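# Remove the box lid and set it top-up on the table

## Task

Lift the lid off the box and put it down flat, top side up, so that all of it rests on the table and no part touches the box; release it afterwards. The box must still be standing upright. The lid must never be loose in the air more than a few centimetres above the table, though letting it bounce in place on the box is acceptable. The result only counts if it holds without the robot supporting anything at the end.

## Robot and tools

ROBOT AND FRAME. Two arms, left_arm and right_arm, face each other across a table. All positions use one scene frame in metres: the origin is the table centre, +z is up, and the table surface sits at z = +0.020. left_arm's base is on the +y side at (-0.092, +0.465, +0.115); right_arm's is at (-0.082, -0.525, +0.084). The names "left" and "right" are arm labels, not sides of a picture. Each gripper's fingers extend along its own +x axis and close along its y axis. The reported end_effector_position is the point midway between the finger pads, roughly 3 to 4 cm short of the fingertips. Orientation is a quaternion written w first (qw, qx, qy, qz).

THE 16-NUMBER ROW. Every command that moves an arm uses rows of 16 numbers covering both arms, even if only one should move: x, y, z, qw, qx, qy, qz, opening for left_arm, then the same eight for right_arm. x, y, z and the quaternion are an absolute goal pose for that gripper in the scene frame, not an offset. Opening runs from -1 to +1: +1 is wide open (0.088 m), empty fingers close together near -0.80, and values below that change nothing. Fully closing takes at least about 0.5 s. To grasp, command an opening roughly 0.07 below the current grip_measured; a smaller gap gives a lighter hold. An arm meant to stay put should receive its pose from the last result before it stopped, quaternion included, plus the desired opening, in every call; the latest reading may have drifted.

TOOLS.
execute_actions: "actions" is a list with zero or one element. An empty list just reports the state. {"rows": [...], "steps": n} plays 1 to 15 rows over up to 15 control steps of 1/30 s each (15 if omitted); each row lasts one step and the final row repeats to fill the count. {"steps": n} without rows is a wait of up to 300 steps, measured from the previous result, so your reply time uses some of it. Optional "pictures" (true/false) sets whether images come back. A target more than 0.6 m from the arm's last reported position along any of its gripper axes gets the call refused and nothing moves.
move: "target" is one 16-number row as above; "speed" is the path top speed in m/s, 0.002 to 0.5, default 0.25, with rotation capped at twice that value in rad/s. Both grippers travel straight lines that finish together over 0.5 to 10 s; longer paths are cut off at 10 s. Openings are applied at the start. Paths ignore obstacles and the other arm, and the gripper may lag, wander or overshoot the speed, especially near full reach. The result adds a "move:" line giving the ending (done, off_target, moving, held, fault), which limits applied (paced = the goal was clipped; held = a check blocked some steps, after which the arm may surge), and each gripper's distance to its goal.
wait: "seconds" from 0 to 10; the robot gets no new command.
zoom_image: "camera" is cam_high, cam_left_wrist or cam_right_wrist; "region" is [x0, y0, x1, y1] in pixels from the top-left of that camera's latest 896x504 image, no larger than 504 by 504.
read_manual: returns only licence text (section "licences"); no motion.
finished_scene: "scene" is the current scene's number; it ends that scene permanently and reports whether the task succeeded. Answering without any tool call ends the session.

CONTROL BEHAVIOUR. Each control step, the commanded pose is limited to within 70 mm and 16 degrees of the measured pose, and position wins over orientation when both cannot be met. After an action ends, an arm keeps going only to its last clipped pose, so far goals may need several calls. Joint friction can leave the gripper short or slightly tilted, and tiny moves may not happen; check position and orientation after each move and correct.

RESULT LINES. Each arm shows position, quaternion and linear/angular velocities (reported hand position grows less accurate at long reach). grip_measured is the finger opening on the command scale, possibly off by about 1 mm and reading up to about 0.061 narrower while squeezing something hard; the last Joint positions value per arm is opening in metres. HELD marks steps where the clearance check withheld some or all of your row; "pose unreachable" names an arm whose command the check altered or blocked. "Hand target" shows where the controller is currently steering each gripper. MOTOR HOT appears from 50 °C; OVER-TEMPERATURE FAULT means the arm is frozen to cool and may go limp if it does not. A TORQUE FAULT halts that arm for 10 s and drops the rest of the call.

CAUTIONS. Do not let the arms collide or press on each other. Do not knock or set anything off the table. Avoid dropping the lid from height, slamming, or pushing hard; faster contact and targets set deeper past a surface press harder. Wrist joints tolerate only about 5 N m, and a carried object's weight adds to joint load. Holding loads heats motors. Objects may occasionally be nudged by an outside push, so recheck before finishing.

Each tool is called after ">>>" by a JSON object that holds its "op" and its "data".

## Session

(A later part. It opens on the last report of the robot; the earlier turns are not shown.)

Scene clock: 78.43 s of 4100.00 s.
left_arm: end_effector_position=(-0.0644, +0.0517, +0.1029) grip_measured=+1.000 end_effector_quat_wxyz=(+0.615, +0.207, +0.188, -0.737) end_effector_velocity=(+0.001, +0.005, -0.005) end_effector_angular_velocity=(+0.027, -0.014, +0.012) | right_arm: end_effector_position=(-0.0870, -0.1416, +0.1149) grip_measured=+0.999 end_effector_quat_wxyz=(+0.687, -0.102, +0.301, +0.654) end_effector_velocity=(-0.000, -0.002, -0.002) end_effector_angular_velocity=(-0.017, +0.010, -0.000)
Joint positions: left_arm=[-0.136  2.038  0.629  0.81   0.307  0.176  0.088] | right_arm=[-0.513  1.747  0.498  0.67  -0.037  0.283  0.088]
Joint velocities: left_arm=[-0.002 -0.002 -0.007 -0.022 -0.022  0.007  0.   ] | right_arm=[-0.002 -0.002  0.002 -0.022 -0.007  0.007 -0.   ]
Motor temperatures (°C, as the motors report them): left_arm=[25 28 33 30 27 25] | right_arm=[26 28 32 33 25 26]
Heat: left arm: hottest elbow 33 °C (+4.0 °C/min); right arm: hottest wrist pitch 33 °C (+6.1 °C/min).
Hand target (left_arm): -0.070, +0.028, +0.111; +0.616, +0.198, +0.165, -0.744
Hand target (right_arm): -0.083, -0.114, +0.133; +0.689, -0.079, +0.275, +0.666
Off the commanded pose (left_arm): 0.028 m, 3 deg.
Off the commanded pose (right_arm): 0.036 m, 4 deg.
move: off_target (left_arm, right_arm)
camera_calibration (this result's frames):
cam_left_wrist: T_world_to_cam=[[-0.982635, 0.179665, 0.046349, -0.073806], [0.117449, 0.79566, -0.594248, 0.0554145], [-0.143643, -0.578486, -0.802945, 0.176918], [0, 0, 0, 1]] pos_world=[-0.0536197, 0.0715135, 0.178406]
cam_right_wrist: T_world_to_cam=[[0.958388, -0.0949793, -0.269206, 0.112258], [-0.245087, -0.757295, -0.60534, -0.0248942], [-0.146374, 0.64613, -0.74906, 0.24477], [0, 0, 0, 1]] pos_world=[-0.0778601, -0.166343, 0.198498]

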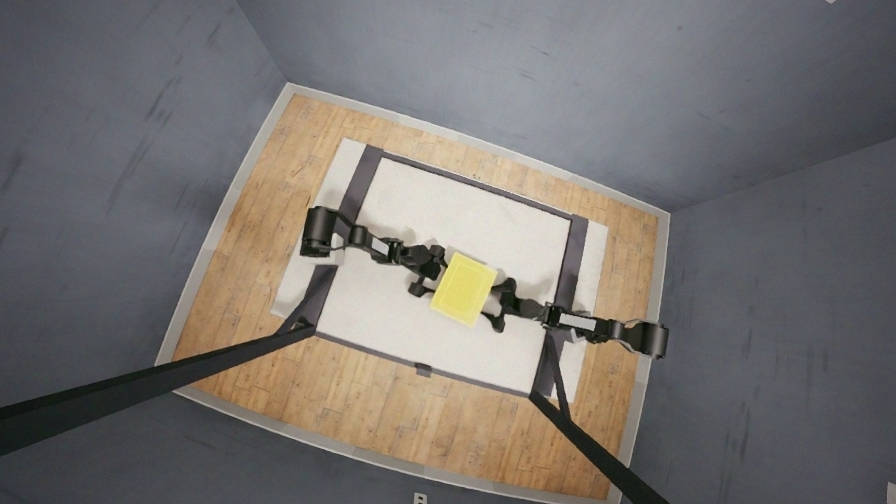

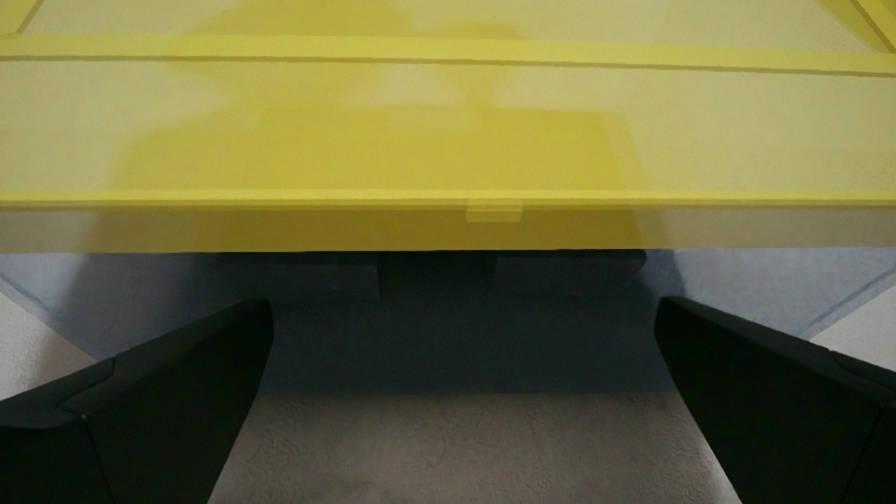

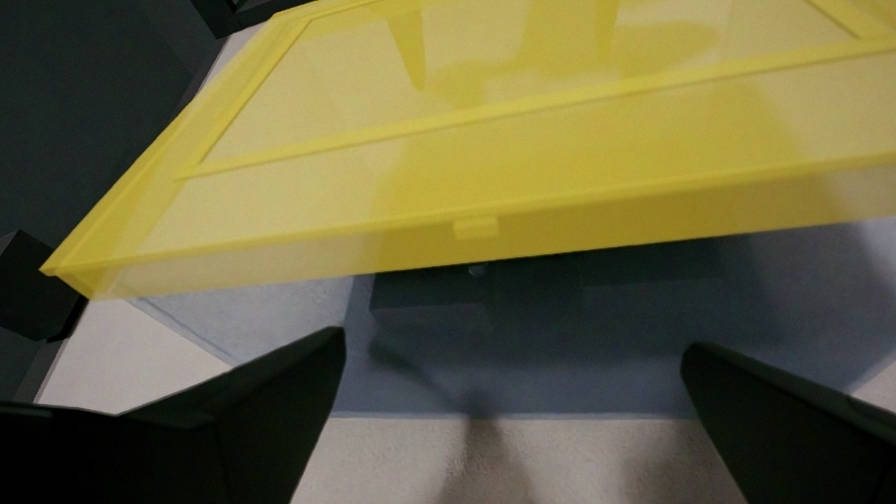

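>>> {"op": "move", "data": {"target": [-0.066,0.046,0.125,0.616,0.199,0.165,-0.744,1,-0.098,-0.17,0.122,0.744,-0.165,0.199,0.616,-1], "speed": 0.1}}

>>> {"op": "move", "data": {"target": [-0.066,0.046,0.125,0.616,0.199,0.165,-0.744,1,-0.093,-0.138,0.124,0.744,-0.165,0.199,0.616,-1], "speed": 0.03}}

>>> {"op": "move", "data": {"target": [-0.068,0.036,0.11,0.616,0.199,0.165,-0.744,1,-0.093,-0.138,0.175,0.744,-0.165,0.199,0.616,-1], "speed": 0.15}}

Scene clock: 81.80 s of 4100.00 s.
left_arm: end_effector_position=(-0.0645, +0.0533, +0.1107) grip_measured=+1.000 end_effector_quat_wxyz=(+0.615, +0.207, +0.187, -0.738) end_effector_velocity=(-0.000, +0.001, -0.001) end_effector_angular_velocity=(+0.009, +0.003, +0.008) | right_arm: end_effector_position=(-0.0977, -0.1686, +0.1197) grip_measured=-0.800 end_effector_quat_wxyz=(+0.743, -0.166, +0.204, +0.616) end_effector_velocity=(+0.001, -0.002, +0.002) end_effector_angular_velocity=(+0.007, -0.037, -0.008)
Joint positions: left_arm=[-0.134  2.     0.623  0.78   0.308  0.178  0.088] | right_arm=[-0.34   1.678  0.392  0.726  0.305  0.191  0.   ]
Joint velocities: left_arm=[-0.002 -0.002 -0.002 -0.007 -0.007 -0.007  0.   ] | right_arm=[ 0.012 -0.007 -0.007  0.007  0.037 -0.022  0.   ]
Motor temperatures (°C, as the motors report them): left_arm=[25 28 34 30 27 25] | right_arm=[26 28 33 33 25 26]
Heat: left arm: hottest elbow 34 °C (+4.0 °C/min); right arm: hottest elbow 33 °C (+5.0 °C/min).
Hand target (left_arm): -0.066, +0.046, +0.125; +0.616, +0.199, +0.165, -0.744
Hand target (right_arm): -0.098, -0.170, +0.122; +0.744, -0.165, +0.198, +0.616
Off the commanded pose (left_arm): 0.016 m, 3 deg.
Off the commanded pose (right_arm): 0.003 m, 1 deg.
move: off_target (left_arm)
camera_calibration (this result's frames):
cam_left_wrist: T_world_to_cam=[[-0.982429, 0.180965, 0.0456631, -0.0745441], [0.118688, 0.794586, -0.595438, 0.0589864], [-0.144037, -0.579556, -0.802102, 0.184047], [0, 0, 0, 1]] pos_world=[-0.0537257, 0.0732857, 0.186151]
cam_right_wrist: T_world_to_cam=[[0.987522, -0.156335, -0.0189683, 0.0837801], [-0.128004, -0.726674, -0.674952, -0.0201226], [0.0917347, 0.668958, -0.737618, 0.289975], [0, 0, 0, 1]] pos_world=[-0.111911, -0.195506, 0.201898]

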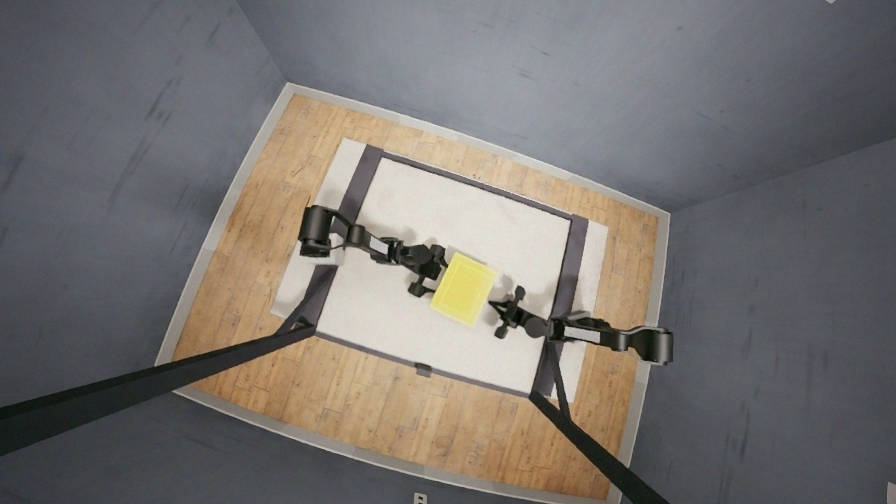

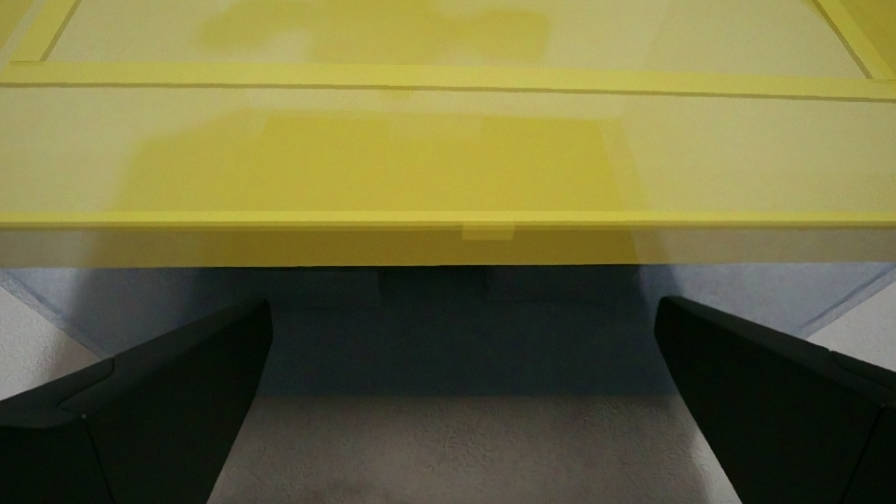

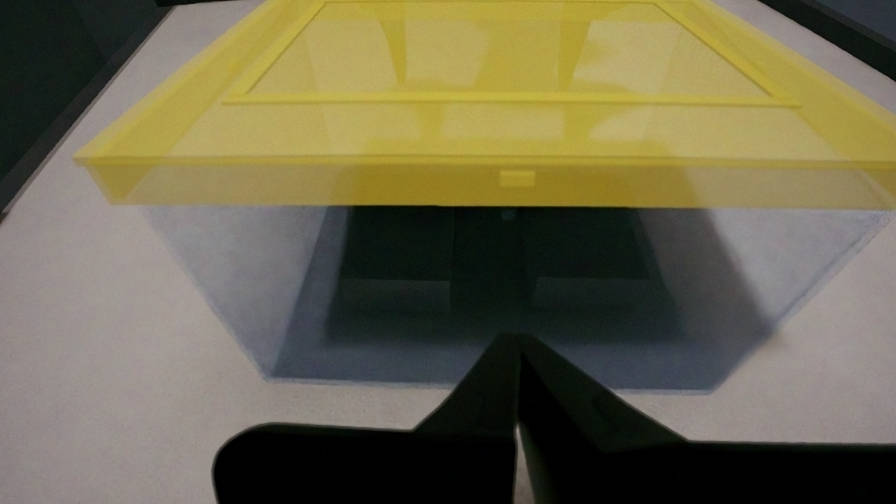

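Scene clock: 83.07 s of 4100.00 s.
left_arm: end_effector_position=(-0.0645, +0.0534, +0.1109) grip_measured=+1.000 end_effector_quat_wxyz=(+0.615, +0.207, +0.187, -0.738) end_effector_velocity=(+0.002, +0.003, -0.004) end_effector_angular_velocity=(+0.026, +0.018, +0.020) | right_arm: end_effector_position=(-0.0941, -0.1464, +0.1226) grip_measured=-0.800 end_effector_quat_wxyz=(+0.744, -0.168, +0.200, +0.615) end_effector_velocity=(-0.000, +0.000, +0.000) end_effector_angular_velocity=(-0.004, -0.003, +0.007)
Joint positions: left_arm=[-0.134  1.998  0.623  0.778  0.308  0.178  0.088] | right_arm=[-0.366  1.733  0.479  0.701  0.287  0.17   0.   ]
Joint velocities: left_arm=[ 0.002 -0.002 -0.002 -0.022 -0.007 -0.022  0.   ] | right_arm=[-0.002 -0.002  0.002 -0.007 -0.007 -0.007  0.   ]
Motor temperatures (°C, as the motors report them): left_arm=[25 29 34 30 27 25] | right_arm=[26 28 33 33 25 26]
Heat: left arm: hottest elbow 34 °C (+4.1 °C/min); right arm: hottest elbow 33 °C (+5.1 °C/min).
Hand target (left_arm): -0.066, +0.046, +0.125; +0.616, +0.199, +0.165, -0.744
Hand target (right_arm): -0.093, -0.138, +0.124; +0.744, -0.165, +0.199, +0.616
Off the commanded pose (left_arm): 0.016 m, 3 deg.
Off the commanded pose (right_arm): 0.009 m, 0 deg.
move: off_target (left_arm, right_arm)
camera_calibration (this result's frames):
cam_left_wrist: T_world_to_cam=[[-0.982423, 0.180931, 0.0459321, -0.074624], [0.118608, 0.795033, -0.594858, 0.0589734], [-0.144146, -0.578954, -0.802518, 0.184339], [0, 0, 0, 1]] pos_world=[-0.0537354, 0.0733395, 0.186443]
cam_right_wrist: T_world_to_cam=[[0.987488, -0.157251, -0.0118395, 0.0827741], [-0.123637, -0.725426, -0.677105, -0.000741516], [0.0978867, 0.670097, -0.735791, 0.277447], [0, 0, 0, 1]] pos_world=[-0.108989, -0.173438, 0.204621]

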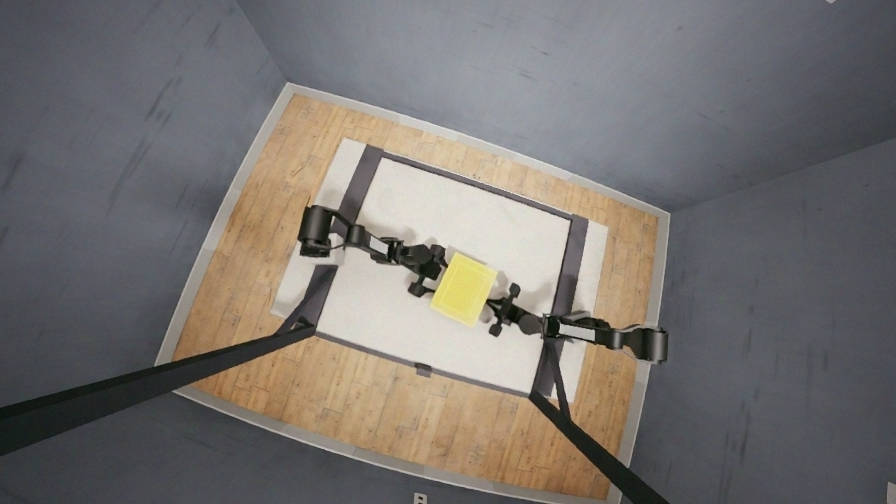

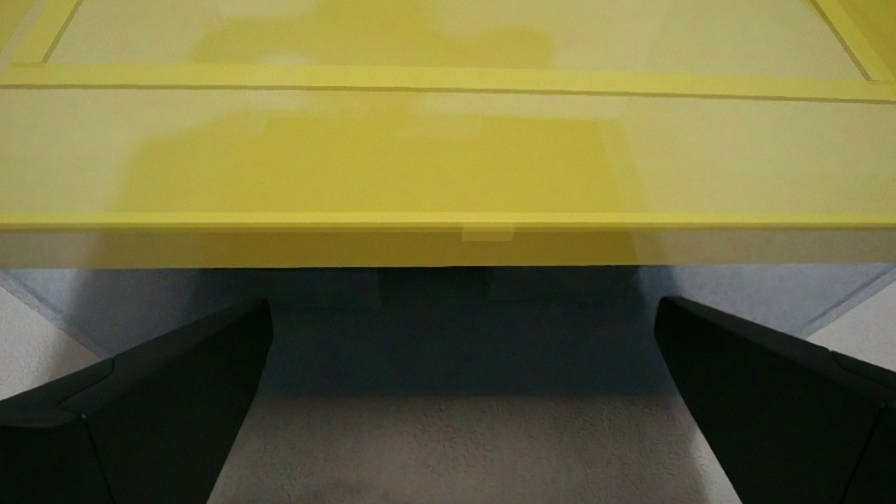

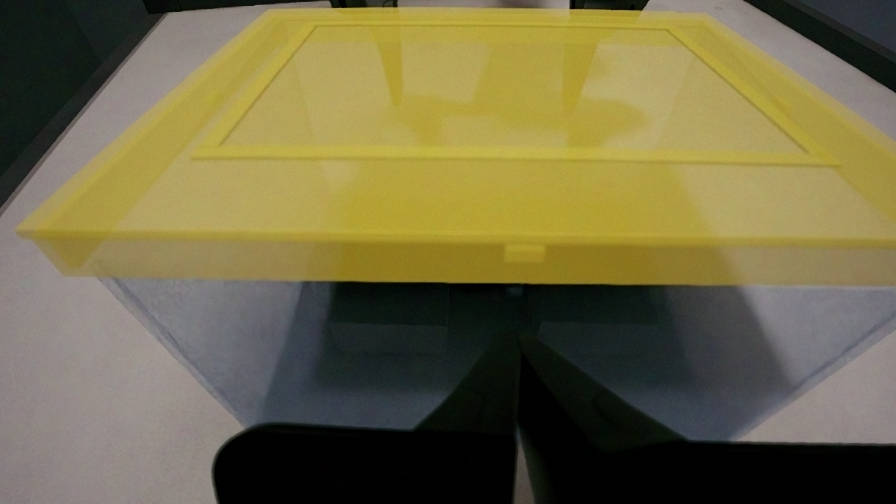

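Scene clock: 83.93 s of 4100.00 s.
left_arm: end_effector_position=(-0.0650, +0.0459, +0.1078) grip_measured=+1.000 end_effector_quat_wxyz=(+0.617, +0.201, +0.175, -0.741) end_effector_velocity=(+0.003, -0.005, +0.004) end_effector_angular_velocity=(-0.023, -0.010, +0.020) | right_arm: end_effector_position=(-0.0943, -0.1522, +0.1465) grip_measured=-0.800 end_effector_quat_wxyz=(+0.734, -0.199, +0.222, +0.610) end_effector_velocity=(+0.002, -0.003, +0.000) end_effector_angular_velocity=(-0.019, -0.004, +0.003)
Joint positions: left_arm=[-0.14   2.043  0.64   0.834  0.306  0.178  0.088] | right_arm=[-0.369  1.579  0.546  0.401  0.275  0.168  0.   ]
Joint velocities: left_arm=[-0.002  0.002  0.007  0.022 -0.022 -0.007  0.   ] | right_arm=[-0.007 -0.017  0.002 -0.037 -0.007 -0.007  0.   ]
Motor temperatures (°C, as the motors report them): left_arm=[25 29 34 31 27 25] | right_arm=[26 28 33 33 25 26]
Heat: left arm: hottest elbow 34 °C (+4.0 °C/min); right arm: hottest elbow 33 °C (+5.0 °C/min).
Hand target (left_arm): -0.068, +0.036, +0.110; +0.616, +0.199, +0.165, -0.744
Hand target (right_arm): -0.093, -0.139, +0.175; +0.744, -0.165, +0.199, +0.616
Off the commanded pose (left_arm): 0.011 m, 1 deg.
Off the commanded pose (right_arm): 0.032 m, 5 deg.
move: off_target (left_arm, right_arm)
camera_calibration (this result's frames):
cam_left_wrist: T_world_to_cam=[[-0.982111, 0.185096, 0.0346148, -0.0725686], [0.124923, 0.777985, -0.615738, 0.0665952], [-0.140901, -0.600398, -0.78719, 0.176889], [0, 0, 0, 1]] pos_world=[-0.054666, 0.067826, 0.182762]
cam_right_wrist: T_world_to_cam=[[0.988925, -0.148318, 0.00538945, 0.0813133], [-0.113241, -0.777526, -0.618571, -0.00428537], [0.0959356, 0.61111, -0.78571, 0.297094], [0, 0, 0, 1]] pos_world=[-0.1094, -0.172829, 0.230341]

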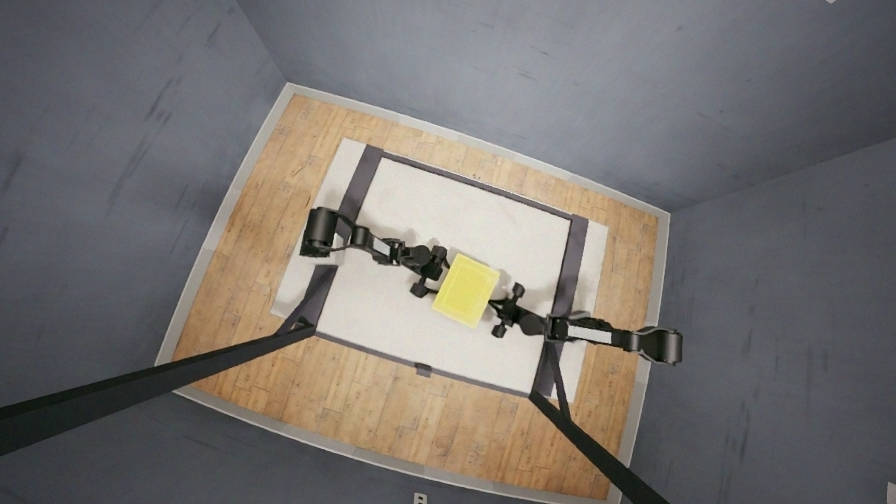

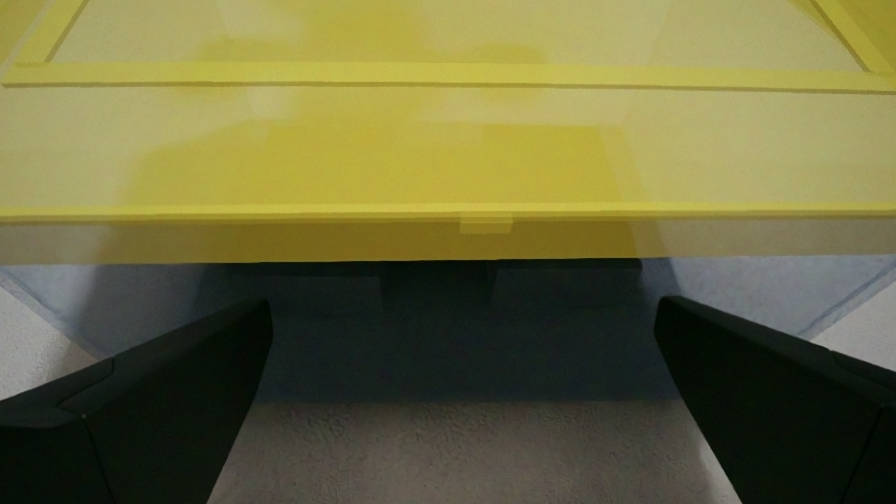

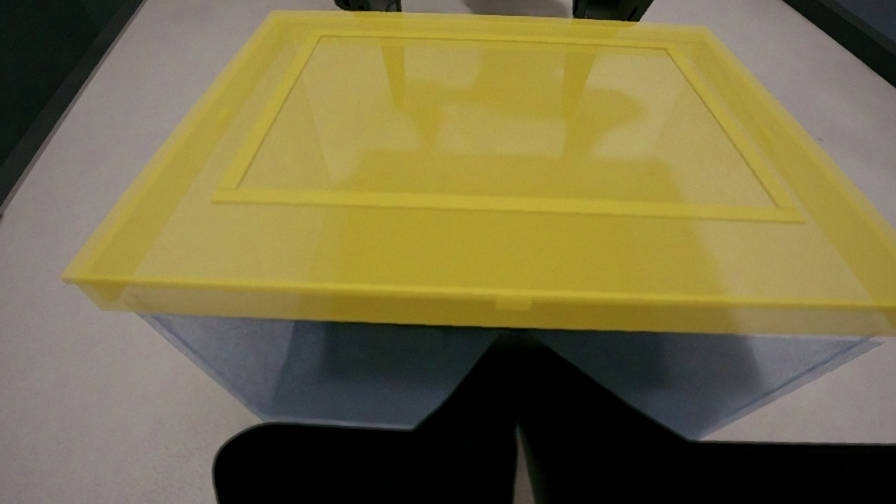

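>>> {"op": "move", "data": {"target": [-0.069,0.03,0.10,0.616,0.199,0.165,-0.744,1,-0.093,-0.138,0.2,0.744,-0.165,0.199,0.616,-1], "speed": 0.02}}

Scene clock: 87.97 s of 4100.00 s.
left_arm: end_effector_position=(-0.0661, +0.0345, +0.1052) grip_measured=+1.000 end_effector_quat_wxyz=(+0.618, +0.196, +0.163, -0.744) end_effector_velocity=(-0.000, +0.001, -0.001) end_effector_angular_velocity=(+0.009, +0.004, +0.007) | right_arm: end_effector_position=(-0.0943, -0.1398, +0.1924) grip_measured=-0.800 end_effector_quat_wxyz=(+0.741, -0.171, +0.205, +0.616) end_effector_velocity=(-0.002, +0.000, +0.000) end_effector_angular_velocity=(-0.005, +0.005, +0.020)
Joint positions: left_arm=[-0.148  2.092  0.675  0.873  0.303  0.178  0.088] | right_arm=[-0.374  1.483  0.631  0.288  0.274  0.168  0.   ]
Joint velocities: left_arm=[-0.002 -0.002 -0.002 -0.007 -0.007 -0.007  0.   ] | right_arm=[-0.002 -0.002  0.002 -0.007 -0.022 -0.007  0.   ]
Motor temperatures (°C, as the motors report them): left_arm=[25 29 34 31 27 24] | right_arm=[26 28 33 33 25 26]
Heat: left arm: hottest elbow 34 °C (+4.0 °C/min); right arm: hottest elbow 33 °C (+5.0 °C/min).
Hand target (left_arm): -0.069, +0.030, +0.100; +0.616, +0.199, +0.165, -0.744
Hand target (right_arm): -0.093, -0.138, +0.200; +0.744, -0.165, +0.199, +0.616
Off the commanded pose (left_arm): 0.007 m, 0 deg.
Off the commanded pose (right_arm): 0.008 m, 1 deg.
move: done
camera_calibration (this result's frames):
cam_left_wrist: T_world_to_cam=[[-0.981269, 0.191176, 0.0237376, -0.0704118], [0.1329, 0.760995, -0.635, 0.0771211], [-0.139461, -0.619951, -0.772148, 0.167031], [0, 0, 0, 1]] pos_world=[-0.0560481, 0.0583231, 0.179616]
cam_right_wrist: T_world_to_cam=[[0.988229, -0.152285, -0.0145929, 0.0860825], [-0.122906, -0.733522, -0.66846, 0.0484995], [0.0910926, 0.662385, -0.743605, 0.324155], [0, 0, 0, 1]] pos_world=[-0.108636, -0.166031, 0.274719]

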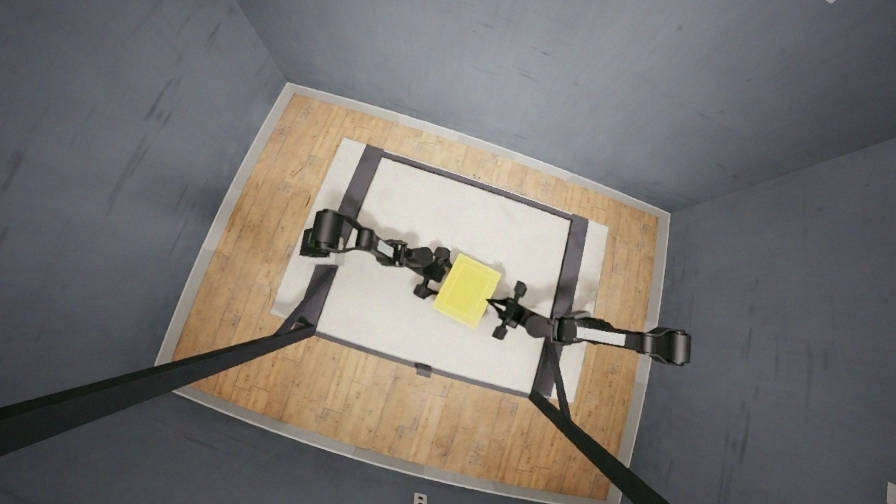

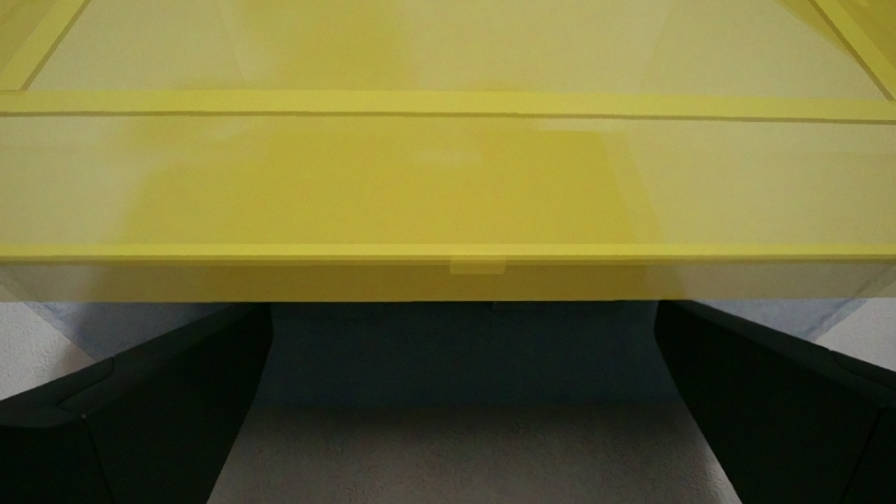

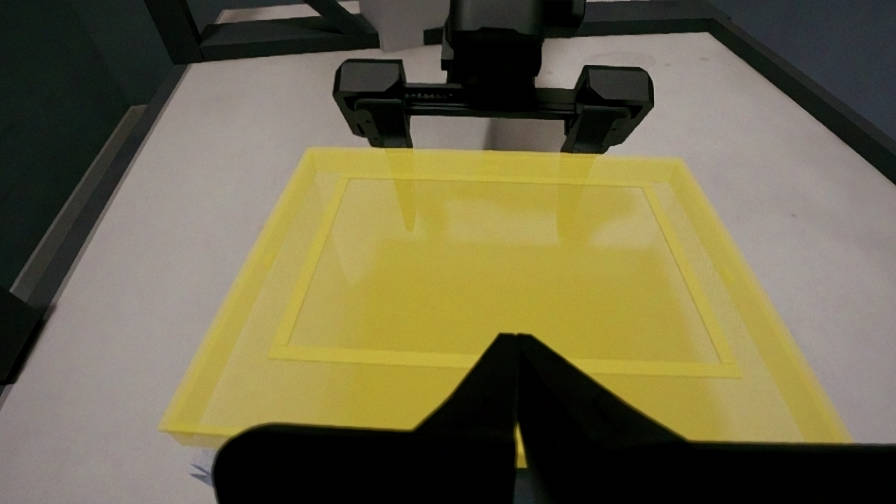

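>>> {"op": "move", "data": {"target": [-0.069,0.034,0.10,0.616,0.199,0.165,-0.744,1,-0.105,-0.22,0.15,0.744,-0.165,0.199,0.616,1]}}

Scene clock: 89.47 s of 4100.00 s.
left_arm: end_effector_position=(-0.0660, +0.0339, +0.1059) grip_measured=+1.000 end_effector_quat_wxyz=(+0.618, +0.195, +0.161, -0.744) end_effector_velocity=(+0.002, +0.001, +0.000) end_effector_angular_velocity=(+0.002, +0.015, +0.019) | right_arm: end_effector_position=(-0.1054, -0.2187, +0.1499) grip_measured=+0.995 end_effector_quat_wxyz=(+0.743, -0.169, +0.200, +0.617) end_effector_velocity=(-0.000, -0.004, +0.000) end_effector_angular_velocity=(+0.007, -0.008, +0.005)
Joint positions: left_arm=[-0.148  2.092  0.676  0.878  0.303  0.178  0.088] | right_arm=[-0.252  1.306  0.272  0.459  0.381  0.231  0.088]
Joint velocities: left_arm=[ 0.002 -0.002 -0.007  0.007 -0.007 -0.022  0.   ] | right_arm=[ 0.007 -0.017 -0.017  0.007  0.007 -0.007  0.   ]
Motor temperatures (°C, as the motors report them): left_arm=[25 29 34 31 27 24] | right_arm=[26 28 33 33 25 26]
Heat: left arm: hottest elbow 34 °C (+4.0 °C/min); right arm: hottest elbow 33 °C (+5.0 °C/min).
Hand target (left_arm): -0.069, +0.034, +0.100; +0.616, +0.199, +0.165, -0.744
Hand target (right_arm): -0.105, -0.220, +0.151; +0.744, -0.165, +0.199, +0.616
Off the commanded pose (left_arm): 0.007 m, 1 deg.
Off the commanded pose (right_arm): 0.001 m, 0 deg.
move: done
camera_calibration (this result's frames):
cam_left_wrist: T_world_to_cam=[[-0.981286, 0.191279, 0.022135, -0.0700604], [0.133379, 0.75812, -0.638329, 0.0785243], [-0.13888, -0.623431, -0.769445, 0.167158], [0, 0, 0, 1]] pos_world=[-0.0560078, 0.058082, 0.180294]
cam_right_wrist: T_world_to_cam=[[0.988224, -0.15267, -0.0102221, 0.0836855], [-0.119264, -0.726693, -0.67653, -0.0360205], [0.0958576, 0.669783, -0.736344, 0.346903], [0, 0, 0, 1]] pos_world=[-0.120249, -0.245749, 0.231926]

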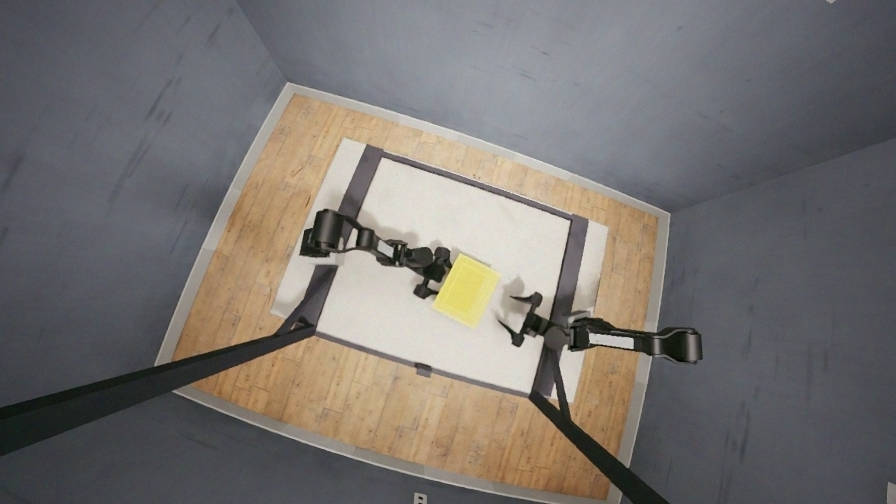

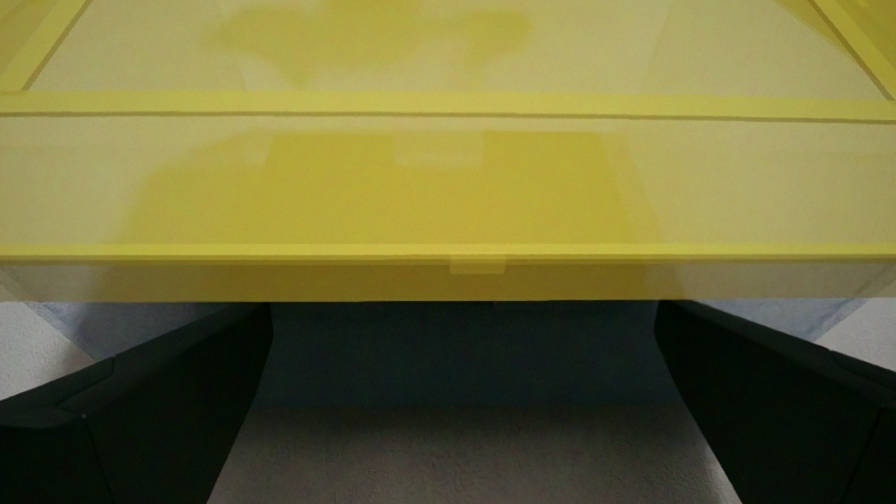

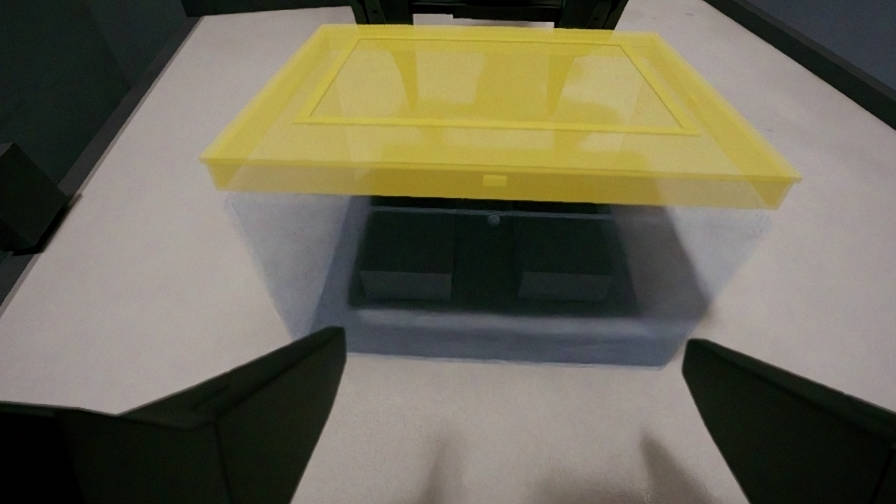

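>>> {"op": "move", "data": {"target": [-0.068,0.034,0.112,0.616,0.199,0.165,-0.744,1,-0.097,-0.165,0.153,0.744,-0.165,0.199,0.616,1], "speed": 0.04}}

Scene clock: 92.43 s of 4100.00 s.
left_arm: end_effector_position=(-0.0671, +0.0365, +0.1071) grip_measured=+1.000 end_effector_quat_wxyz=(+0.615, +0.201, +0.171, -0.743) end_effector_velocity=(-0.000, +0.001, -0.000) end_effector_angular_velocity=(+0.011, -0.008, +0.000) | right_arm: end_effector_position=(-0.0966, -0.1686, +0.1510) grip_measured=+0.996 end_effector_quat_wxyz=(+0.745, -0.167, +0.201, +0.614) end_effector_velocity=(+0.001, +0.003, -0.001) end_effector_angular_velocity=(-0.009, -0.004, +0.003)
Joint positions: left_arm=[-0.15   2.067  0.675  0.83   0.302  0.178  0.088] | right_arm=[-0.341  1.522  0.437  0.526  0.31   0.187  0.088]
Joint velocities: left_arm=[-0.002 -0.007  0.002 -0.022 -0.007  0.007  0.   ] | right_arm=[-0.007  0.012  0.012 -0.007 -0.007 -0.007 -0.   ]
Motor temperatures (°C, as the motors report them): left_arm=[25 29 34 31 27 24] | right_arm=[26 28 33 33 25 26]
Heat: left arm: hottest elbow 34 °C (+3.0 °C/min); right arm: hottest elbow 33 °C (+5.0 °C/min).
Hand target (left_arm): -0.068, +0.034, +0.112; +0.616, +0.199, +0.165, -0.744
Hand target (right_arm): -0.097, -0.165, +0.153; +0.744, -0.165, +0.199, +0.616
Off the commanded pose (left_arm): 0.006 m, 1 deg.
Off the commanded pose (right_arm): 0.004 m, 0 deg.
move: done
camera_calibration (this result's frames):
cam_left_wrist: T_world_to_cam=[[-0.980953, 0.191891, 0.0301619, -0.0725784], [0.132114, 0.772919, -0.620598, 0.074927], [-0.1424, -0.604793, -0.783548, 0.170142], [0, 0, 0, 1]] pos_world=[-0.0568667, 0.0589152, 0.182003]
cam_right_wrist: T_world_to_cam=[[0.98705, -0.159819, -0.013819, 0.0819293], [-0.126904, -0.725255, -0.676683, 0.0017278], [0.0981248, 0.669673, -0.736145, 0.313443], [0, 0, 0, 1]] pos_world=[-0.111406, -0.195558, 0.233041]

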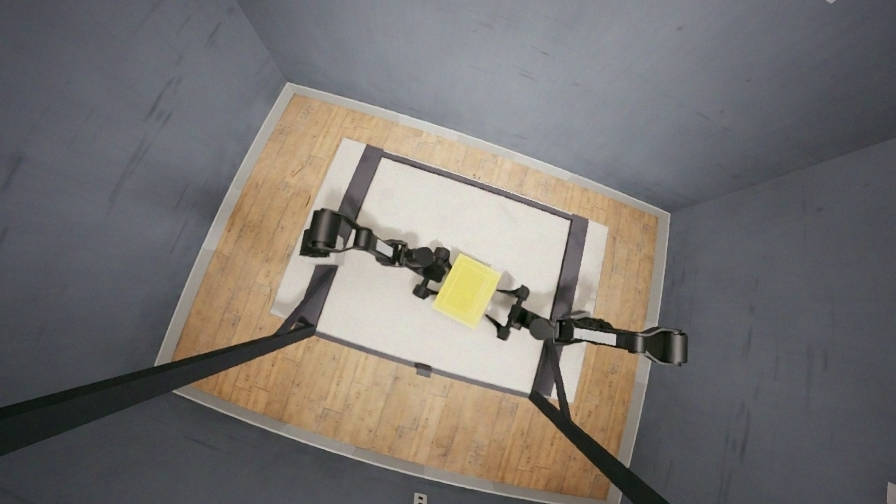

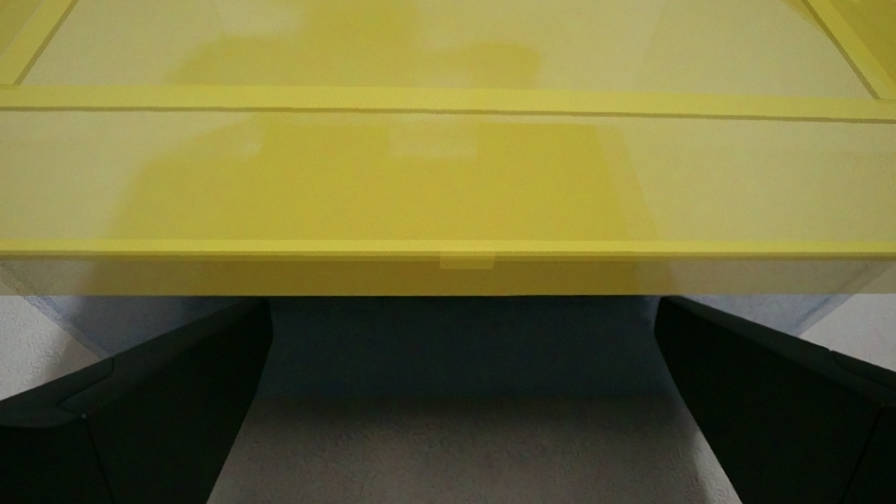

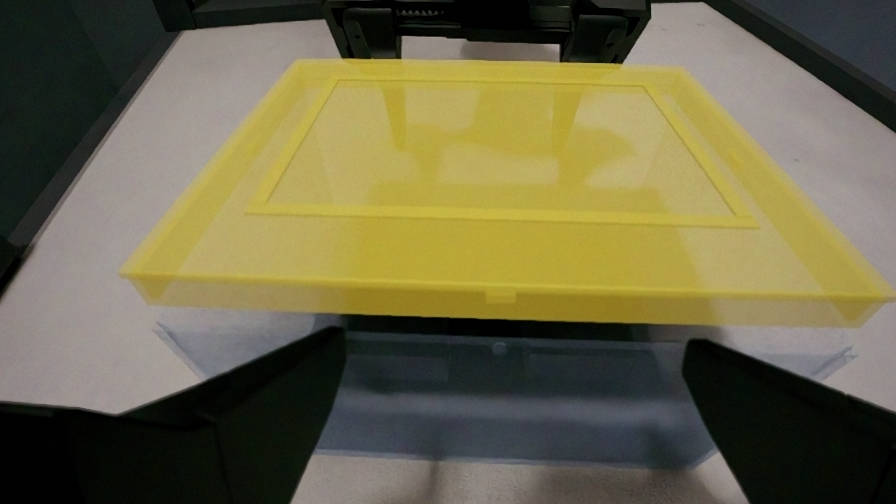

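>>> {"op": "move", "data": {"target": [-0.068,0.034,0.112,0.616,0.199,0.165,-0.744,1,-0.093,-0.143,0.157,0.744,-0.165,0.199,0.616,1], "speed": 0.015}}

Scene clock: 94.97 s of 4100.00 s.
left_arm: end_effector_position=(-0.0671, +0.0382, +0.1076) grip_measured=+1.000 end_effector_quat_wxyz=(+0.615, +0.202, +0.173, -0.743) end_effector_velocity=(+0.002, +0.001, -0.001) end_effector_angular_velocity=(+0.007, -0.009, +0.005) | right_arm: end_effector_position=(-0.0958, -0.1574, +0.1507) grip_measured=+0.996 end_effector_quat_wxyz=(+0.741, -0.174, +0.206, +0.615) end_effector_velocity=(+0.001, +0.001, +0.000) end_effector_angular_velocity=(-0.006, -0.015, +0.010)
Joint positions: left_arm=[-0.149  2.06   0.671  0.823  0.304  0.178  0.088] | right_arm=[-0.357  1.56   0.487  0.501  0.289  0.176  0.088]
Joint velocities: left_arm=[ 0.002 -0.002 -0.002 -0.007 -0.007  0.007  0.   ] | right_arm=[-0.007  0.002  0.007 -0.007 -0.007 -0.022  0.   ]
Motor temperatures (°C, as the motors report them): left_arm=[25 29 33 31 27 24] | right_arm=[26 28 33 33 25 26]
Heat: left arm: hottest elbow 33 °C (+2.0 °C/min); right arm: hottest elbow 33 °C (+4.0 °C/min).
Hand target (left_arm): -0.068, +0.034, +0.112; +0.616, +0.199, +0.165, -0.744
Hand target (right_arm): -0.093, -0.144, +0.157; +0.744, -0.165, +0.199, +0.616
Off the commanded pose (left_arm): 0.006 m, 1 deg.
Off the commanded pose (right_arm): 0.016 m, 1 deg.
move: off_target (right_arm)
camera_calibration (this result's frames):
cam_left_wrist: T_world_to_cam=[[-0.980878, 0.191908, 0.0323923, -0.073151], [0.131304, 0.775381, -0.617693, 0.0735011], [-0.143656, -0.601628, -0.785752, 0.171582], [0, 0, 0, 1]] pos_world=[-0.0567543, 0.0602757, 0.182592]
cam_right_wrist: T_world_to_cam=[[0.988261, -0.152374, -0.0110419, 0.0837737], [-0.121057, -0.736959, -0.665008, 0.00666827], [0.0931923, 0.658539, -0.746754, 0.305013], [0, 0, 0, 1]] pos_world=[-0.110408, -0.183184, 0.23313]

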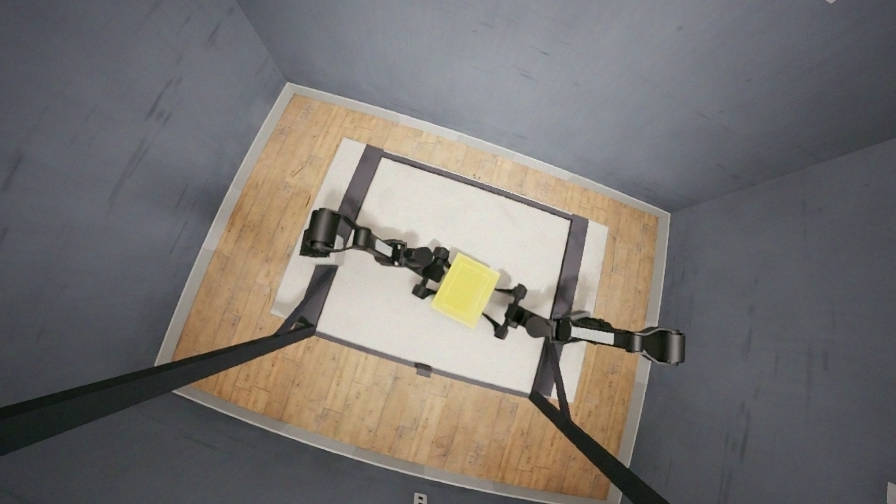

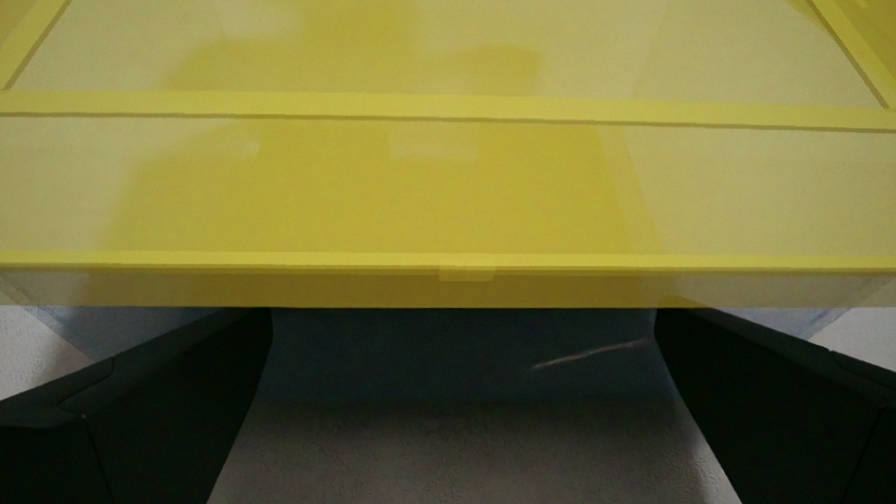

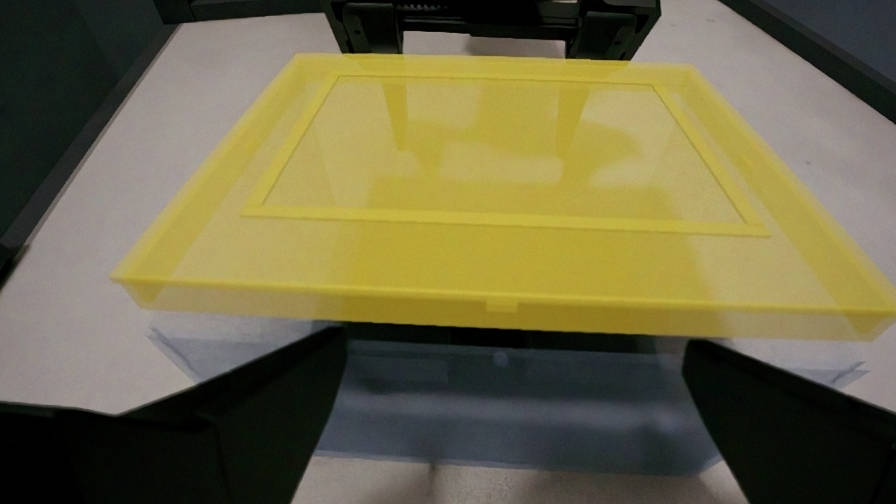

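Tips against the rim; slide up over it.

>>> {"op": "move", "data": {"target": [-0.068,0.034,0.112,0.616,0.199,0.165,-0.744,1,-0.093,-0.143,0.175,0.744,-0.165,0.199,0.616,1], "speed": 0.015}}

Scene clock: 97.73 s of 4100.00 s.
left_arm: end_effector_position=(-0.0672, +0.0390, +0.1071) grip_measured=+1.000 end_effector_quat_wxyz=(+0.614, +0.202, +0.174, -0.743) end_effector_velocity=(-0.000, +0.003, -0.003) end_effector_angular_velocity=(+0.014, +0.004, +0.007) | right_arm: end_effector_position=(-0.0958, -0.1561, +0.1555) grip_measured=+0.996 end_effector_quat_wxyz=(+0.735, -0.192, +0.213, +0.615) end_effector_velocity=(-0.000, +0.000, +0.002) end_effector_angular_velocity=(+0.001, -0.002, +0.008)
Joint positions: left_arm=[-0.148  2.059  0.668  0.823  0.305  0.178  0.088] | right_arm=[-0.362  1.534  0.529  0.398  0.277  0.165  0.088]
Joint velocities: left_arm=[-0.002 -0.002 -0.007 -0.007 -0.007 -0.007  0.   ] | right_arm=[-0.002 -0.007  0.002 -0.007 -0.007 -0.007 -0.   ]
Motor temperatures (°C, as the motors report them): left_arm=[25 30 33 31 27 24] | right_arm=[26 28 33 33 25 26]
Heat: left arm: hottest elbow 33 °C (+2.0 °C/min); right arm: hottest elbow 33 °C (+4.0 °C/min).
Hand target (left_arm): -0.068, +0.034, +0.112; +0.616, +0.199, +0.165, -0.744
Hand target (right_arm): -0.093, -0.144, +0.175; +0.744, -0.165, +0.199, +0.616
Off the commanded pose (left_arm): 0.007 m, 1 deg.
Off the commanded pose (right_arm): 0.024 m, 4 deg.
move: off_target (right_arm)
camera_calibration (this result's frames):
cam_left_wrist: T_world_to_cam=[[-0.980669, 0.192668, 0.0341543, -0.0735809], [0.131104, 0.776559, -0.616253, 0.072345], [-0.145255, -0.599863, -0.786807, 0.171601], [0, 0, 0, 1]] pos_world=[-0.0567174, 0.0609334, 0.182113]
cam_right_wrist: T_world_to_cam=[[0.989856, -0.142042, 0.00313751, 0.0835378], [-0.107549, -0.763543, -0.636738, 0.00361234], [0.0928392, 0.629941, -0.771074, 0.307055], [0, 0, 0, 1]] pos_world=[-0.110809, -0.178803, 0.2388]

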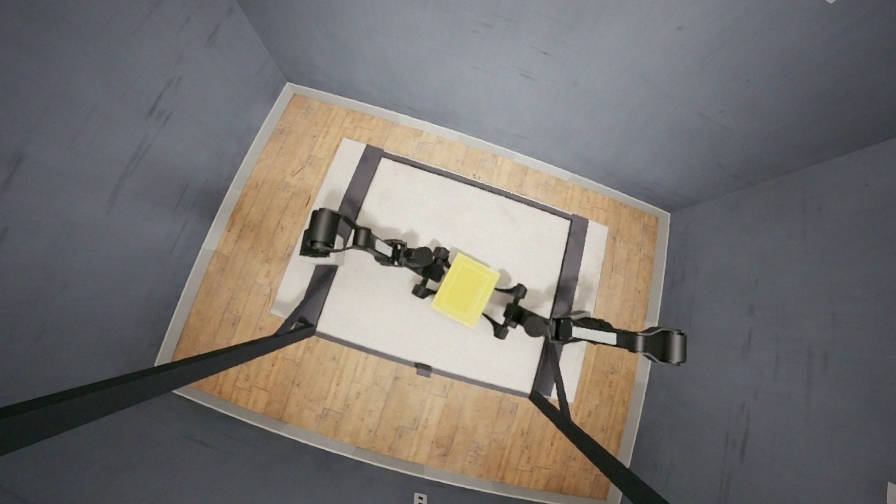

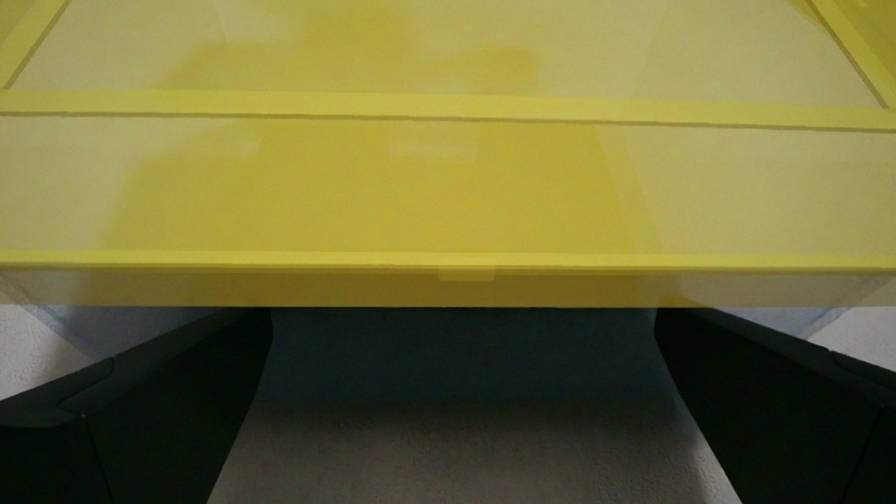

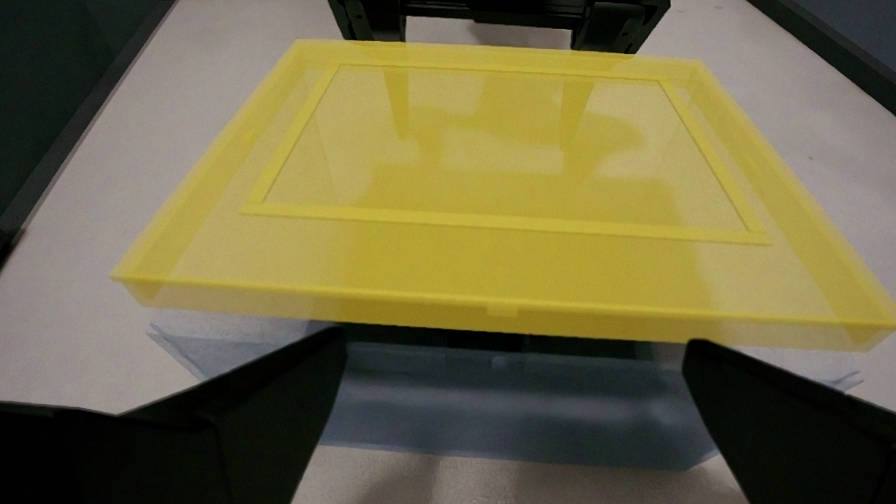

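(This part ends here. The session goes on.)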